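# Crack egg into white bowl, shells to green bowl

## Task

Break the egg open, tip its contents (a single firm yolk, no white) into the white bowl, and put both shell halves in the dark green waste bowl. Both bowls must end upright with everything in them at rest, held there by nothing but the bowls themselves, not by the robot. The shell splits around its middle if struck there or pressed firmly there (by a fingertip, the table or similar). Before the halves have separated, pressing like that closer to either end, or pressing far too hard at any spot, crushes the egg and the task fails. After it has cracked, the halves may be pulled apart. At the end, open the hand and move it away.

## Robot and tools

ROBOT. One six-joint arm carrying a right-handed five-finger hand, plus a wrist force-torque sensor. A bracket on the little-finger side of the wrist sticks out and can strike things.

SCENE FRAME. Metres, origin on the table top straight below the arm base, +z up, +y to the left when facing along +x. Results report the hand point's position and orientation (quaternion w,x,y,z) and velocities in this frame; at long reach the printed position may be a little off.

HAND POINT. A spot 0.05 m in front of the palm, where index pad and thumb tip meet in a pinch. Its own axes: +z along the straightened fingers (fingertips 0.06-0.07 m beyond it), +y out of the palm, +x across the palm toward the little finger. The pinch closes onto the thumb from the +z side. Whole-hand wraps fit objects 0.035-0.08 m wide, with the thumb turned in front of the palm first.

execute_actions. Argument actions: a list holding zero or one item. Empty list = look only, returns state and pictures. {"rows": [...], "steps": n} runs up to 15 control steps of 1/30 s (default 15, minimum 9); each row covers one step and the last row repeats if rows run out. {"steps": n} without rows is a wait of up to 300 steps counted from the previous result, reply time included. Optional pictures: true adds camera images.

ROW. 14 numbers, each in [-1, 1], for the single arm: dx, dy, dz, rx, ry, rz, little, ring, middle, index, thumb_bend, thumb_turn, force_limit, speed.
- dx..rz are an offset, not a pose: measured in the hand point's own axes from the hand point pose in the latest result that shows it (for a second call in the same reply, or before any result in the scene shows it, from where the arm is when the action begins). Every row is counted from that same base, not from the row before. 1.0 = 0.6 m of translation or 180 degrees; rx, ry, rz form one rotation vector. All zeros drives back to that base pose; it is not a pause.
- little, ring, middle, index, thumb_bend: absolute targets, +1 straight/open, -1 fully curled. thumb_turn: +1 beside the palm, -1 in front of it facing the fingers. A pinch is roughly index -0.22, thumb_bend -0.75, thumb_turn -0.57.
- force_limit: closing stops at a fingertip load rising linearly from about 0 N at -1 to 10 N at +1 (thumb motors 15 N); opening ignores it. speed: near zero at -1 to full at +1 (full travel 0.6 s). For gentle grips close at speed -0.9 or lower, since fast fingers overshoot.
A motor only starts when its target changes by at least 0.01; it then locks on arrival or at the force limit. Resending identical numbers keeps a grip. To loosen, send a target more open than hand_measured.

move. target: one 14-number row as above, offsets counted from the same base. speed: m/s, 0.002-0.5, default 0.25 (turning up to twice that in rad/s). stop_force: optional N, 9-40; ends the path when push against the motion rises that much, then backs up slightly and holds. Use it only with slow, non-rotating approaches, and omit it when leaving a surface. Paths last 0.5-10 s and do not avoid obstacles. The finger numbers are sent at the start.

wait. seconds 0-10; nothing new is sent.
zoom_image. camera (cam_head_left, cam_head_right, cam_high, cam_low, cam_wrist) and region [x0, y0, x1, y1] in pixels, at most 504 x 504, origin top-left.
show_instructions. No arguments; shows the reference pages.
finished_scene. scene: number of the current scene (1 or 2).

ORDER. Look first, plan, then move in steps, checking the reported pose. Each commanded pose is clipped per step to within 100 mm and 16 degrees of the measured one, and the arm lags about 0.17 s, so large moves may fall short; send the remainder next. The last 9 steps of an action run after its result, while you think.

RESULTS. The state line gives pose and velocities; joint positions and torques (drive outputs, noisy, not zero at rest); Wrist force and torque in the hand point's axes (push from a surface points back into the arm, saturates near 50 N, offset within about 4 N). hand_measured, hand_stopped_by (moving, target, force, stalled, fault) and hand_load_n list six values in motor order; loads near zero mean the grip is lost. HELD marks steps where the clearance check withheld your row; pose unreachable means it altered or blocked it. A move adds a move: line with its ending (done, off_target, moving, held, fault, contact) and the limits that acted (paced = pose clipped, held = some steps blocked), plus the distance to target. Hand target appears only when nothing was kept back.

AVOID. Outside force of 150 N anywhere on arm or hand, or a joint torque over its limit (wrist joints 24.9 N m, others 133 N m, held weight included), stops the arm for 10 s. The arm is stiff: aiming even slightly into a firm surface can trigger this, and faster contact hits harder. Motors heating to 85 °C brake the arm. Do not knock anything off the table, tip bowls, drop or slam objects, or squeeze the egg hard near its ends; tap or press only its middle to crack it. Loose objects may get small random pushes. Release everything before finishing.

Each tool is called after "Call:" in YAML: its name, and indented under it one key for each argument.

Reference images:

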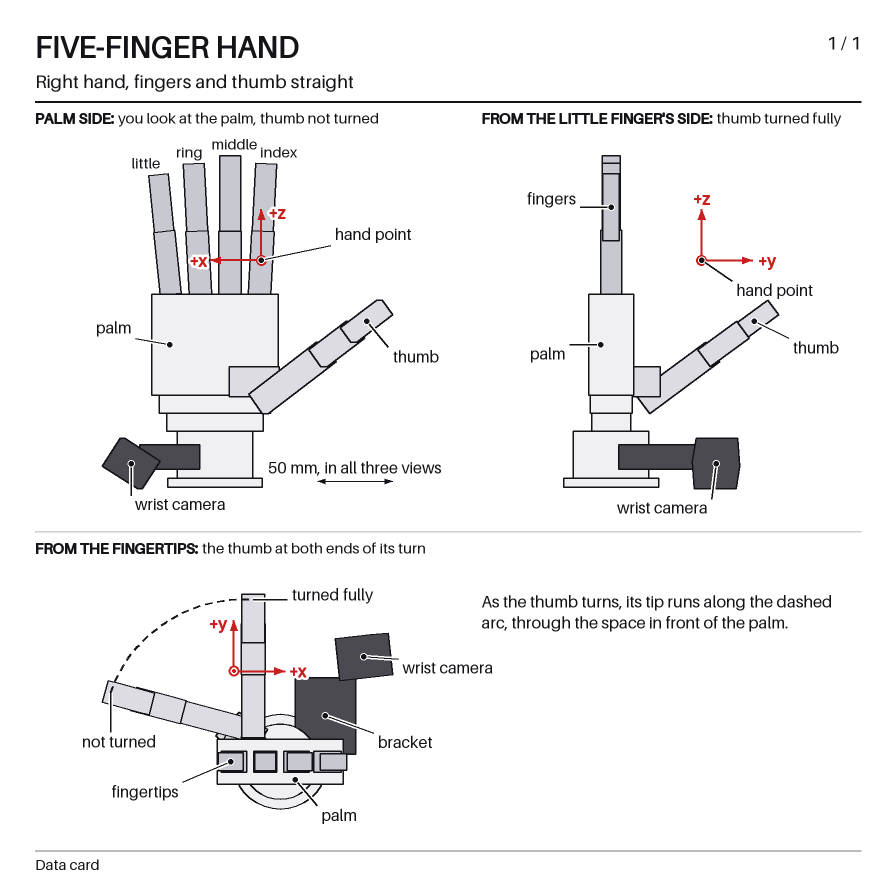

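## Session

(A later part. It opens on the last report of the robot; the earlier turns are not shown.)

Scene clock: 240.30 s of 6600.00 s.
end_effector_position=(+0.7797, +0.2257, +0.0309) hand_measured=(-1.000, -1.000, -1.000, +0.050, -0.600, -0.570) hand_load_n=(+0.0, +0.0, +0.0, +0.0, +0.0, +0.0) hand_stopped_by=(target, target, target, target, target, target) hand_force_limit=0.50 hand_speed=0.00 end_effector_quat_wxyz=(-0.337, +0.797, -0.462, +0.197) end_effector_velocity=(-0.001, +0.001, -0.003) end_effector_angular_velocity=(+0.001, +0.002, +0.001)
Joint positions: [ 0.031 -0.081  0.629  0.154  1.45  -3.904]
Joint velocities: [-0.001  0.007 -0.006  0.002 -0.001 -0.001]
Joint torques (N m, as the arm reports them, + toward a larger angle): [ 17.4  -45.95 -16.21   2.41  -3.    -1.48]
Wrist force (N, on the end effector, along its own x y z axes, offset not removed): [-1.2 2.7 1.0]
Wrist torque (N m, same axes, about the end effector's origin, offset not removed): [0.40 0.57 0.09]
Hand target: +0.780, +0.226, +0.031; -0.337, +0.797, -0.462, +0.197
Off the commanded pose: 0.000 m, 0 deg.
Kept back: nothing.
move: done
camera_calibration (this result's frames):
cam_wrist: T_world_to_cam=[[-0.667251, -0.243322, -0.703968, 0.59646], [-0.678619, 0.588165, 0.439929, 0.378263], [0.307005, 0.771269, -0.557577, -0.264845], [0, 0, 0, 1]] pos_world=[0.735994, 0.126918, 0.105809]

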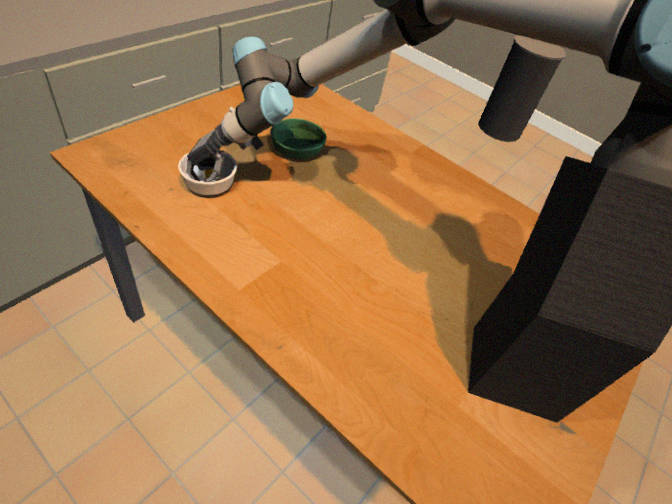

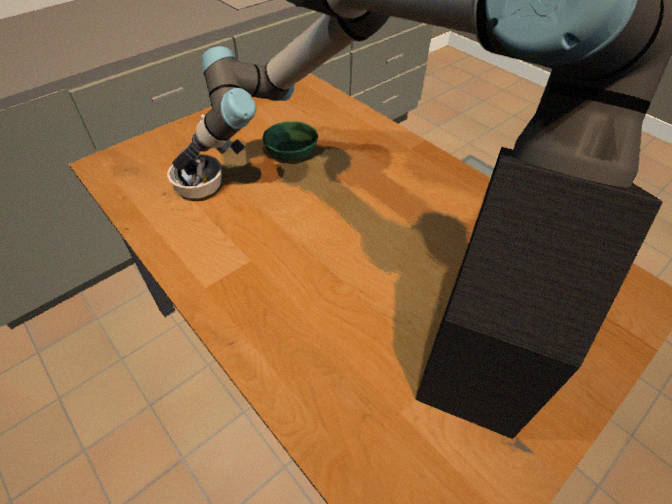

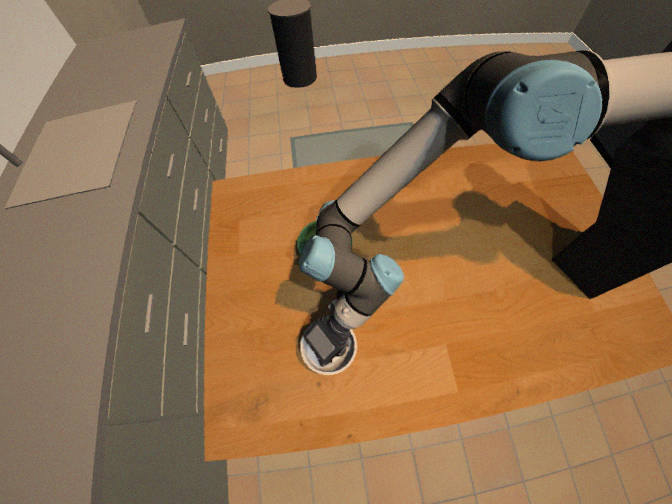

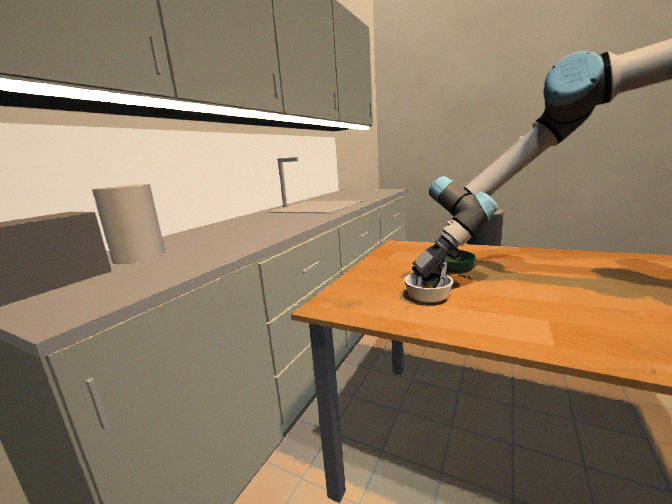

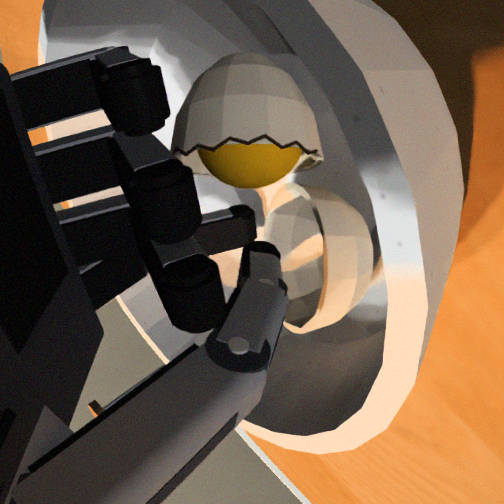

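Call:
move:
  target: [0,0.013,0,0,0,0,-1,-1,-1,-0.06,-0.6,-0.57,0,-0.85]
  speed: 0.006
  stop_force: 9

Call:
move:
  target: [0,0,0,0,0,0,-1,-1,-1,-0.35,-0.75,-0.57,0,-0.85]

Call:
move:
  target: [0,-0.09,-0.09,0,0,0,-1,-1,-1,-0.35,-0.75,-0.57,0,-0.85]
  speed: 0.06

Scene clock: 241.83 s of 6600.00 s.
end_effector_position=(+0.7772, +0.2239, +0.0277) hand_measured=(-1.000, -1.000, -1.000, -0.060, -0.600, -0.570) hand_load_n=(+0.0, -2.5, +0.0, +0.0, +0.0, +0.0) hand_stopped_by=(target, target, target, target, target, target) hand_force_limit=0.00 hand_speed=-0.85 end_effector_quat_wxyz=(-0.337, +0.797, -0.462, +0.197) end_effector_velocity=(+0.001, -0.001, +0.001) end_effector_angular_velocity=(-0.005, +0.002, -0.003)
Joint positions: [ 0.026 -0.083  0.642  0.144  1.447 -3.907]
Joint velocities: [ 0.001  0.002 -0.007  0.006  0.007  0.   ]
Joint torques (N m, as the arm reports them, + toward a larger angle): [ 34.17 -34.42 -11.45   3.33   3.27   1.64]
Wrist force (N, on the end effector, along its own x y z axes, offset not removed): [-1.8 -12.2 -9.1]
Wrist torque (N m, same axes, about the end effector's origin, offset not removed): [0.18 0.44 -0.54]
Hand target: +0.777, +0.224, +0.028; -0.337, +0.797, -0.462, +0.197
Off the commanded pose: 0.003 m, 0 deg.
Kept back: nothing.
move: contact
camera_calibration (this result's frames):
cam_wrist: T_world_to_cam=[[-0.667085, -0.243355, -0.704113, 0.592004], [-0.678704, 0.588234, 0.439707, 0.379073], [0.307178, 0.771207, -0.557568, -0.264639], [0, 0, 0, 1]] pos_world=[0.733486, 0.125176, 0.102602]

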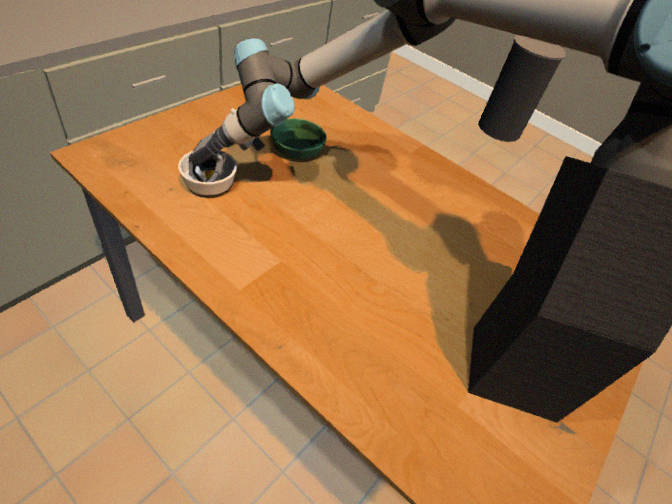

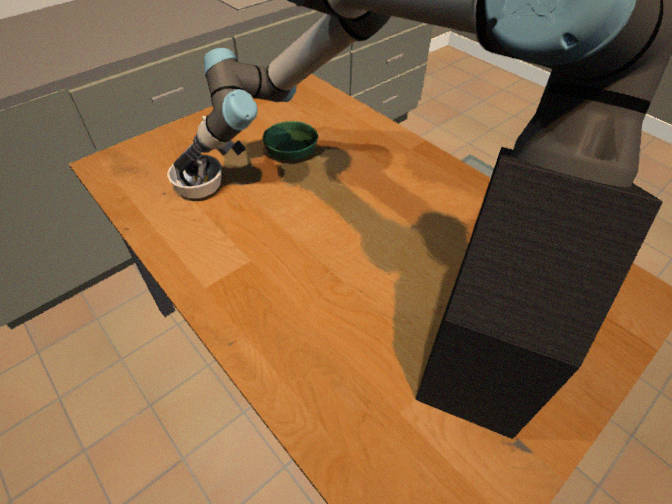

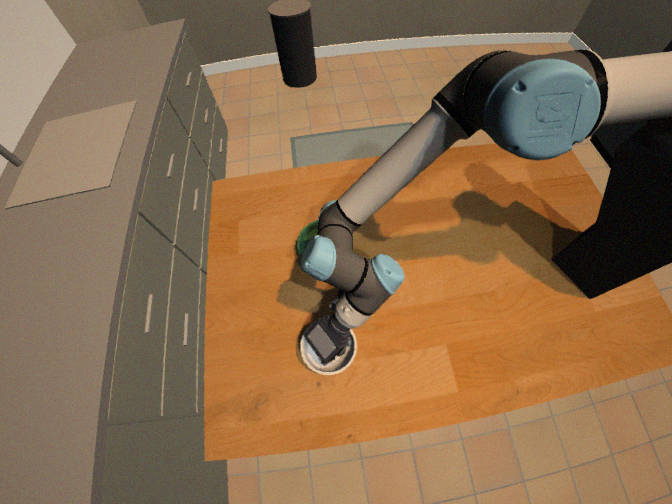

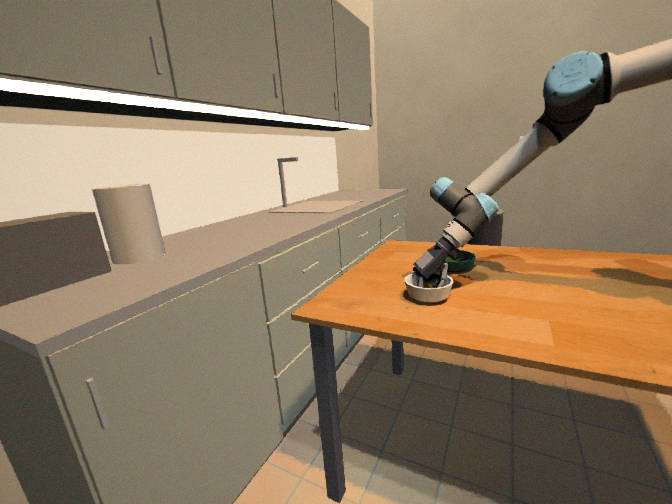

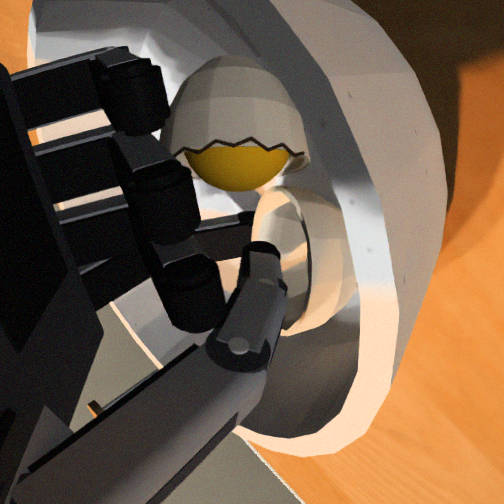

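Scene clock: 243.03 s of 6600.00 s.
end_effector_position=(+0.7772, +0.2240, +0.0277) hand_measured=(-1.000, -1.000, -1.000, -0.198, -0.746, -0.570) hand_load_n=(+0.0, -2.5, +0.0, +5.0, +2.5, +0.5) hand_stopped_by=(target, target, target, force, target, target) hand_force_limit=0.00 hand_speed=-0.85 end_effector_quat_wxyz=(-0.337, +0.797, -0.462, +0.197) end_effector_velocity=(-0.001, +0.001, -0.001) end_effector_angular_velocity=(+0.000, +0.002, +0.001)
Joint positions: [ 0.026 -0.083  0.642  0.144  1.447 -3.907]
Joint velocities: [ 0.     0.002 -0.001  0.001  0.     0.   ]
Joint torques (N m, as the arm reports them, + toward a larger angle): [ 14.24 -49.7    0.56   0.71  -1.2   -1.19]
Wrist force (N, on the end effector, along its own x y z axes, offset not removed): [-0.8 -11.1 -10.1]
Wrist torque (N m, same axes, about the end effector's origin, offset not removed): [0.29 0.42 -0.45]
Hand target: +0.777, +0.224, +0.028; -0.337, +0.797, -0.462, +0.197
Off the commanded pose: 0.000 m, 0 deg.
Kept back: nothing.
move: done
camera_calibration (this result's frames):
cam_wrist: T_world_to_cam=[[-0.66708, -0.243335, -0.704125, 0.592019], [-0.678713, 0.588205, 0.439731, 0.379047], [0.307168, 0.771235, -0.557534, -0.264662], [0, 0, 0, 1]] pos_world=[0.733484, 0.125218, 0.102619]

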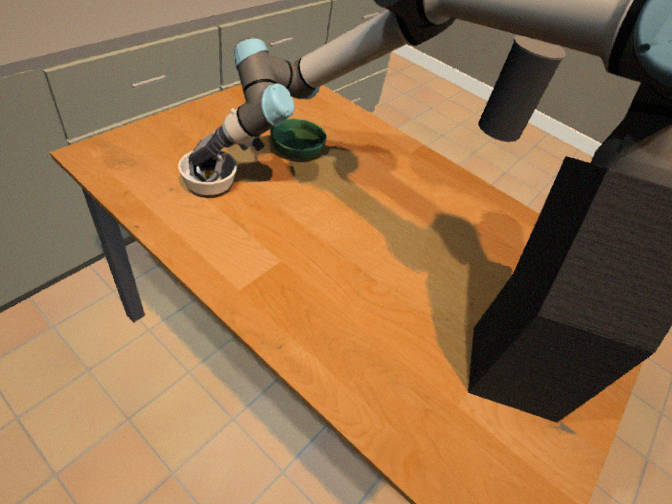

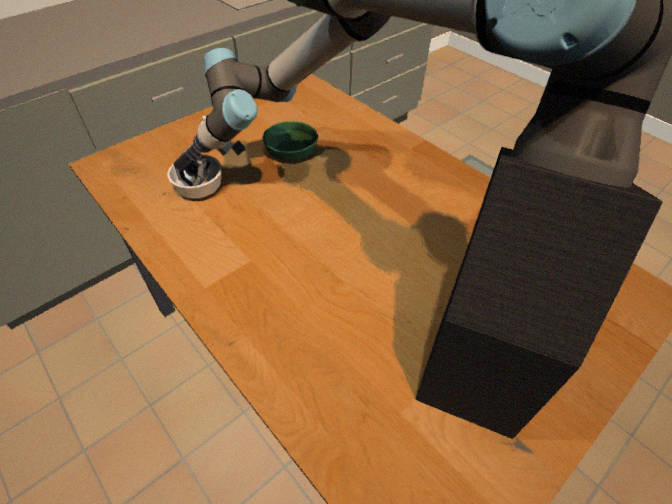

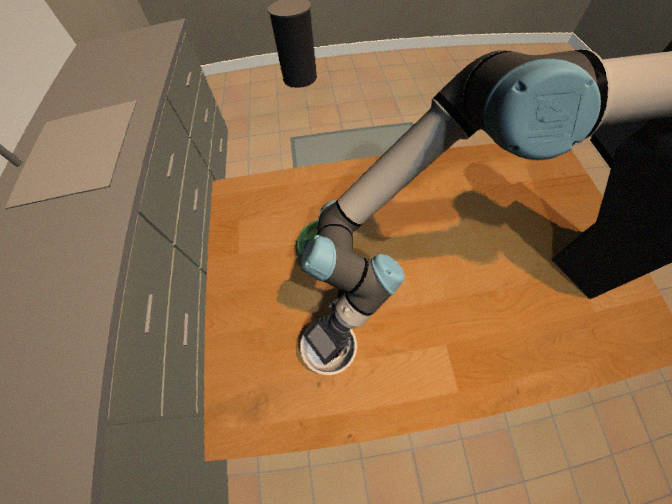

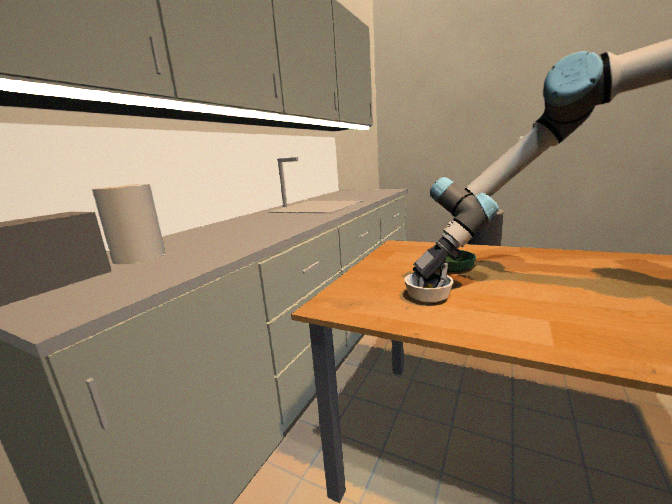

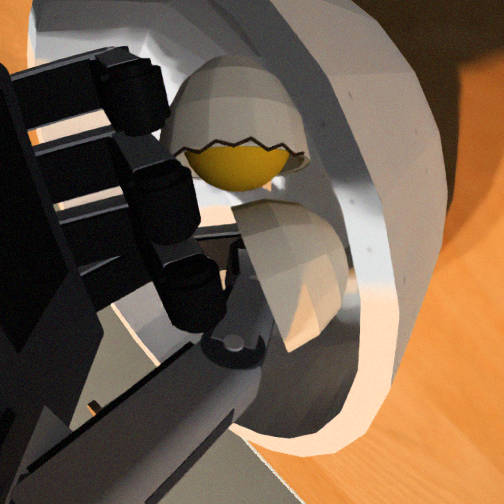

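Scene clock: 244.73 s of 6600.00 s.
end_effector_position=(+0.7762, +0.2234, +0.1039) hand_measured=(-1.000, -1.000, -1.000, -0.198, -0.746, -0.570) hand_load_n=(+0.0, +0.0, +0.0, +5.0, +2.5, +0.5) hand_stopped_by=(target, target, target, force, target, target) hand_force_limit=0.00 hand_speed=-0.85 end_effector_quat_wxyz=(-0.337, +0.797, -0.462, +0.197) end_effector_velocity=(+0.000, +0.000, +0.002) end_effector_angular_velocity=(+0.001, -0.001, +0.000)
Joint positions: [ 0.071 -0.249  0.812  0.136  1.481 -3.878]
Joint velocities: [ 0.001 -0.004  0.004 -0.001  0.     0.001]
Joint torques (N m, as the arm reports them, + toward a larger angle): [ 41.35 -58.85  -5.08   0.73   1.47   1.73]
Wrist force (N, on the end effector, along its own x y z axes, offset not removed): [1.7 2.7 -0.9]
Wrist torque (N m, same axes, about the end effector's origin, offset not removed): [0.64 -0.08 0.31]
Hand target: +0.776, +0.223, +0.104; -0.337, +0.797, -0.462, +0.197
Off the commanded pose: 0.000 m, 0 deg.
Kept back: nothing.
move: done
camera_calibration (this result's frames):
cam_wrist: T_world_to_cam=[[-0.667154, -0.243321, -0.70406, 0.644828], [-0.678684, 0.588155, 0.439844, 0.345144], [0.307073, 0.771277, -0.557528, -0.221392], [0, 0, 0, 1]] pos_world=[0.732426, 0.124657, 0.178756]

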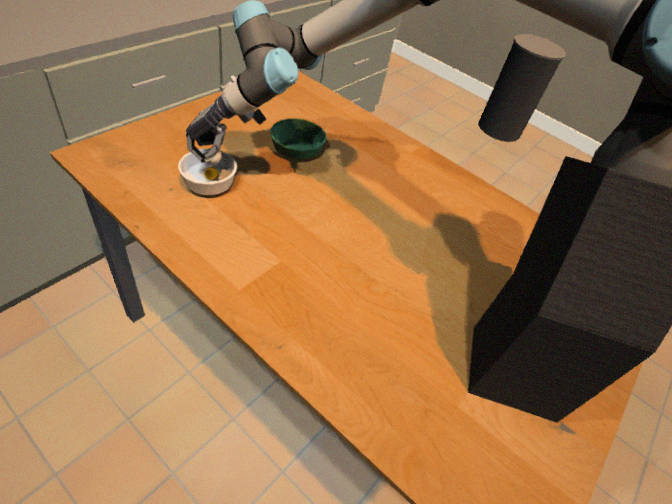

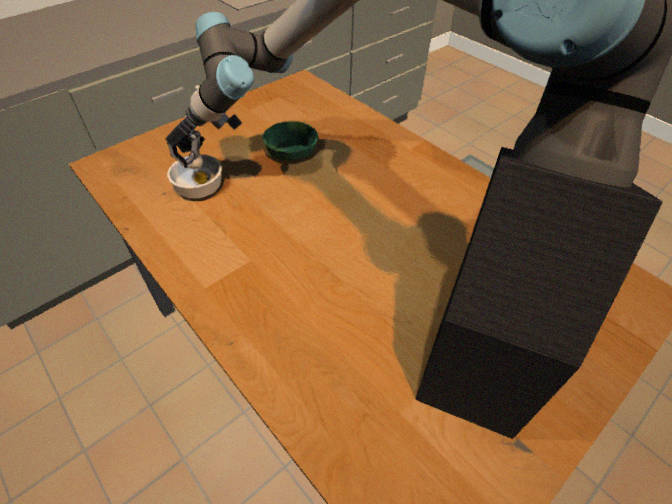

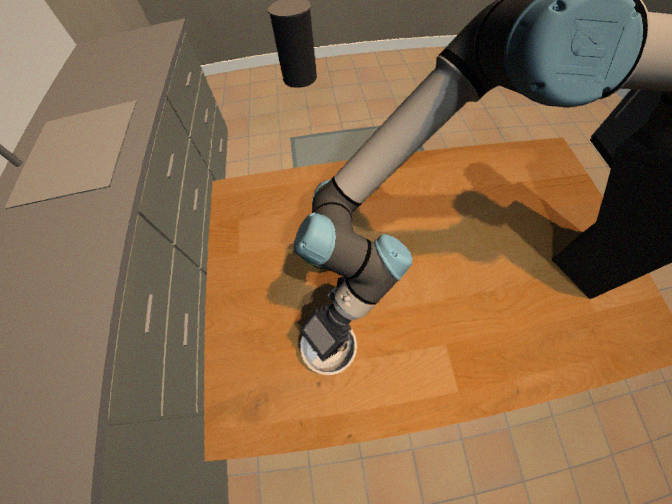

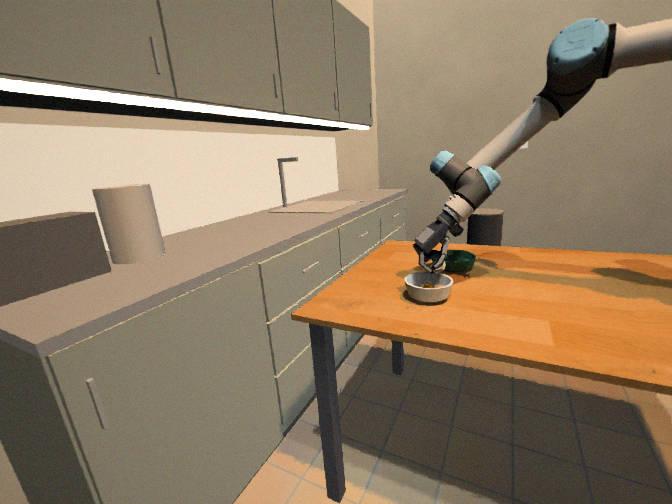

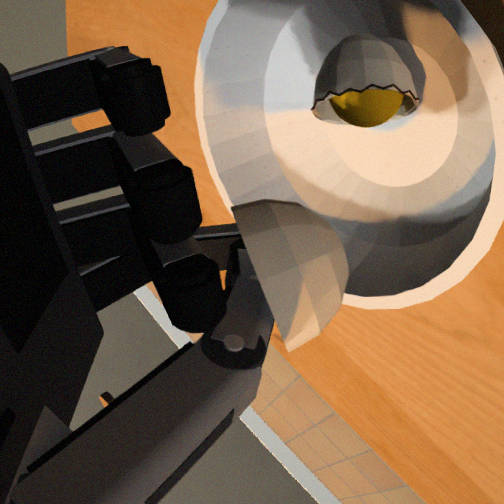

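Call:
move:
  target: [0.424,0.194,-0.196,0,0.119,0.117,-1,-1,-1,-0.35,-0.75,-0.57,0,-0.85]
  speed: 0.2

Scene clock: 247.13 s of 6600.00 s.
end_effector_position=(+0.7590, -0.0795, +0.1023) hand_measured=(-1.000, -1.000, -1.000, -0.198, -0.746, -0.570) hand_load_n=(+0.0, +0.0, +0.0, +5.0, +2.5, +0.5) hand_stopped_by=(target, target, target, force, target, target) hand_force_limit=0.00 hand_speed=-0.85 end_effector_quat_wxyz=(-0.276, +0.649, -0.653, +0.276) end_effector_velocity=(-0.000, -0.002, -0.000) end_effector_angular_velocity=(+0.000, +0.000, -0.004)
Joint positions: [-0.279 -0.579  1.223 -0.153  1.489 -3.687]
Joint velocities: [-0.002 -0.001  0.     0.     0.     0.002]
Joint torques (N m, as the arm reports them, + toward a larger angle): [  9.72 -58.35  -2.21  -0.02  -1.21   1.99]
Wrist force (N, on the end effector, along its own x y z axes, offset not removed): [0.4 3.2 -1.3]
Wrist torque (N m, same axes, about the end effector's origin, offset not removed): [0.63 0.07 0.14]
Hand target: +0.759, -0.080, +0.102; -0.276, +0.649, -0.653, +0.276
Off the commanded pose: 0.000 m, 0 deg.
Kept back: nothing.
move: done
camera_calibration (this result's frames):
cam_wrist: T_world_to_cam=[[-0.699654, 0.125914, -0.703299, 0.612482], [-0.293232, 0.847024, 0.443357, 0.240019], [0.651536, 0.516426, -0.555702, -0.26526], [0, 0, 0, 1]] pos_world=[0.671733, -0.143435, 0.176939]

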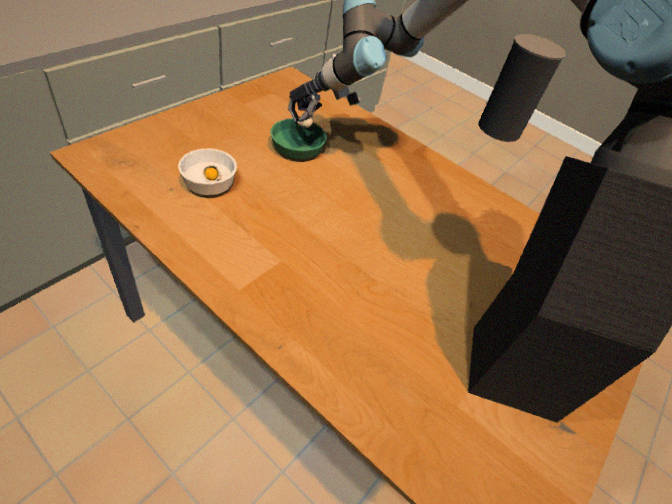

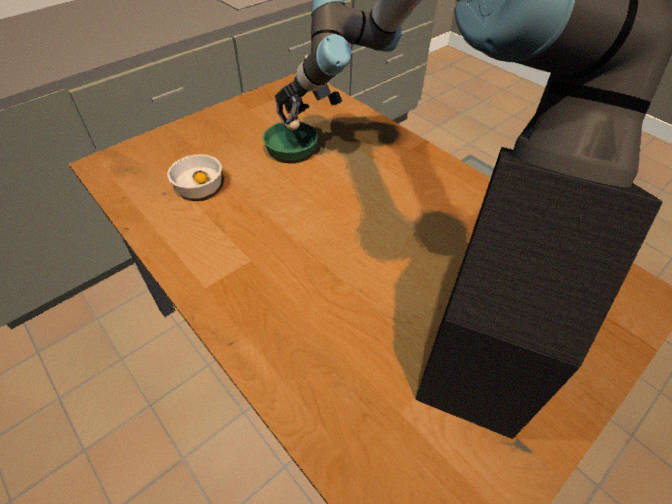

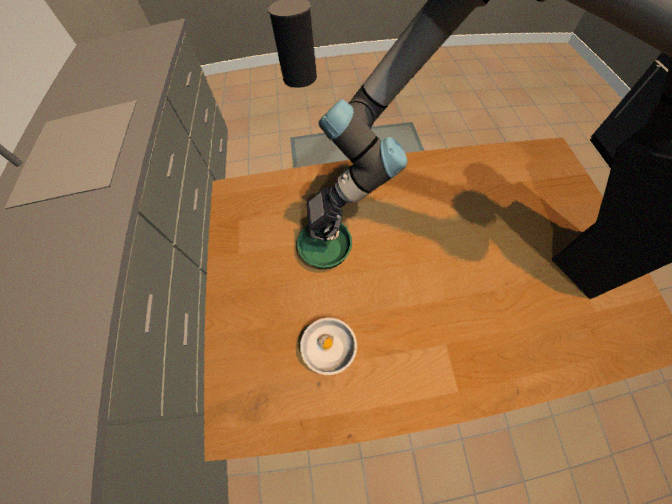

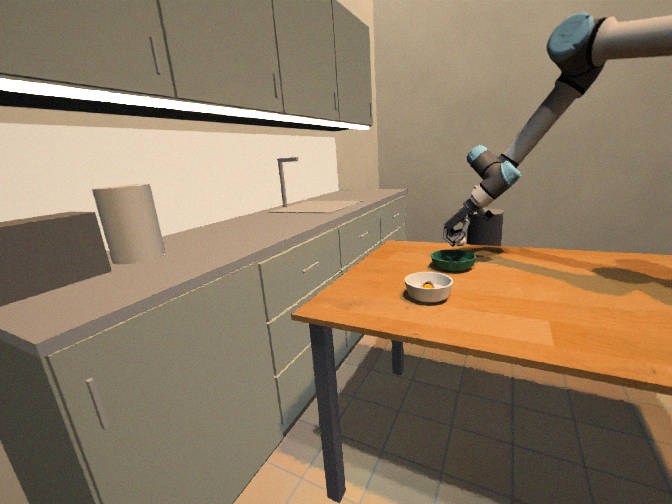

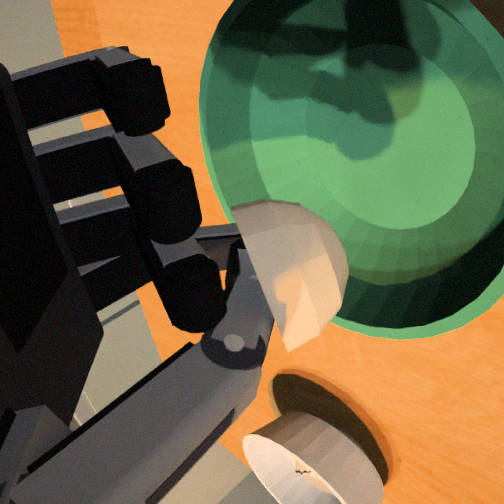

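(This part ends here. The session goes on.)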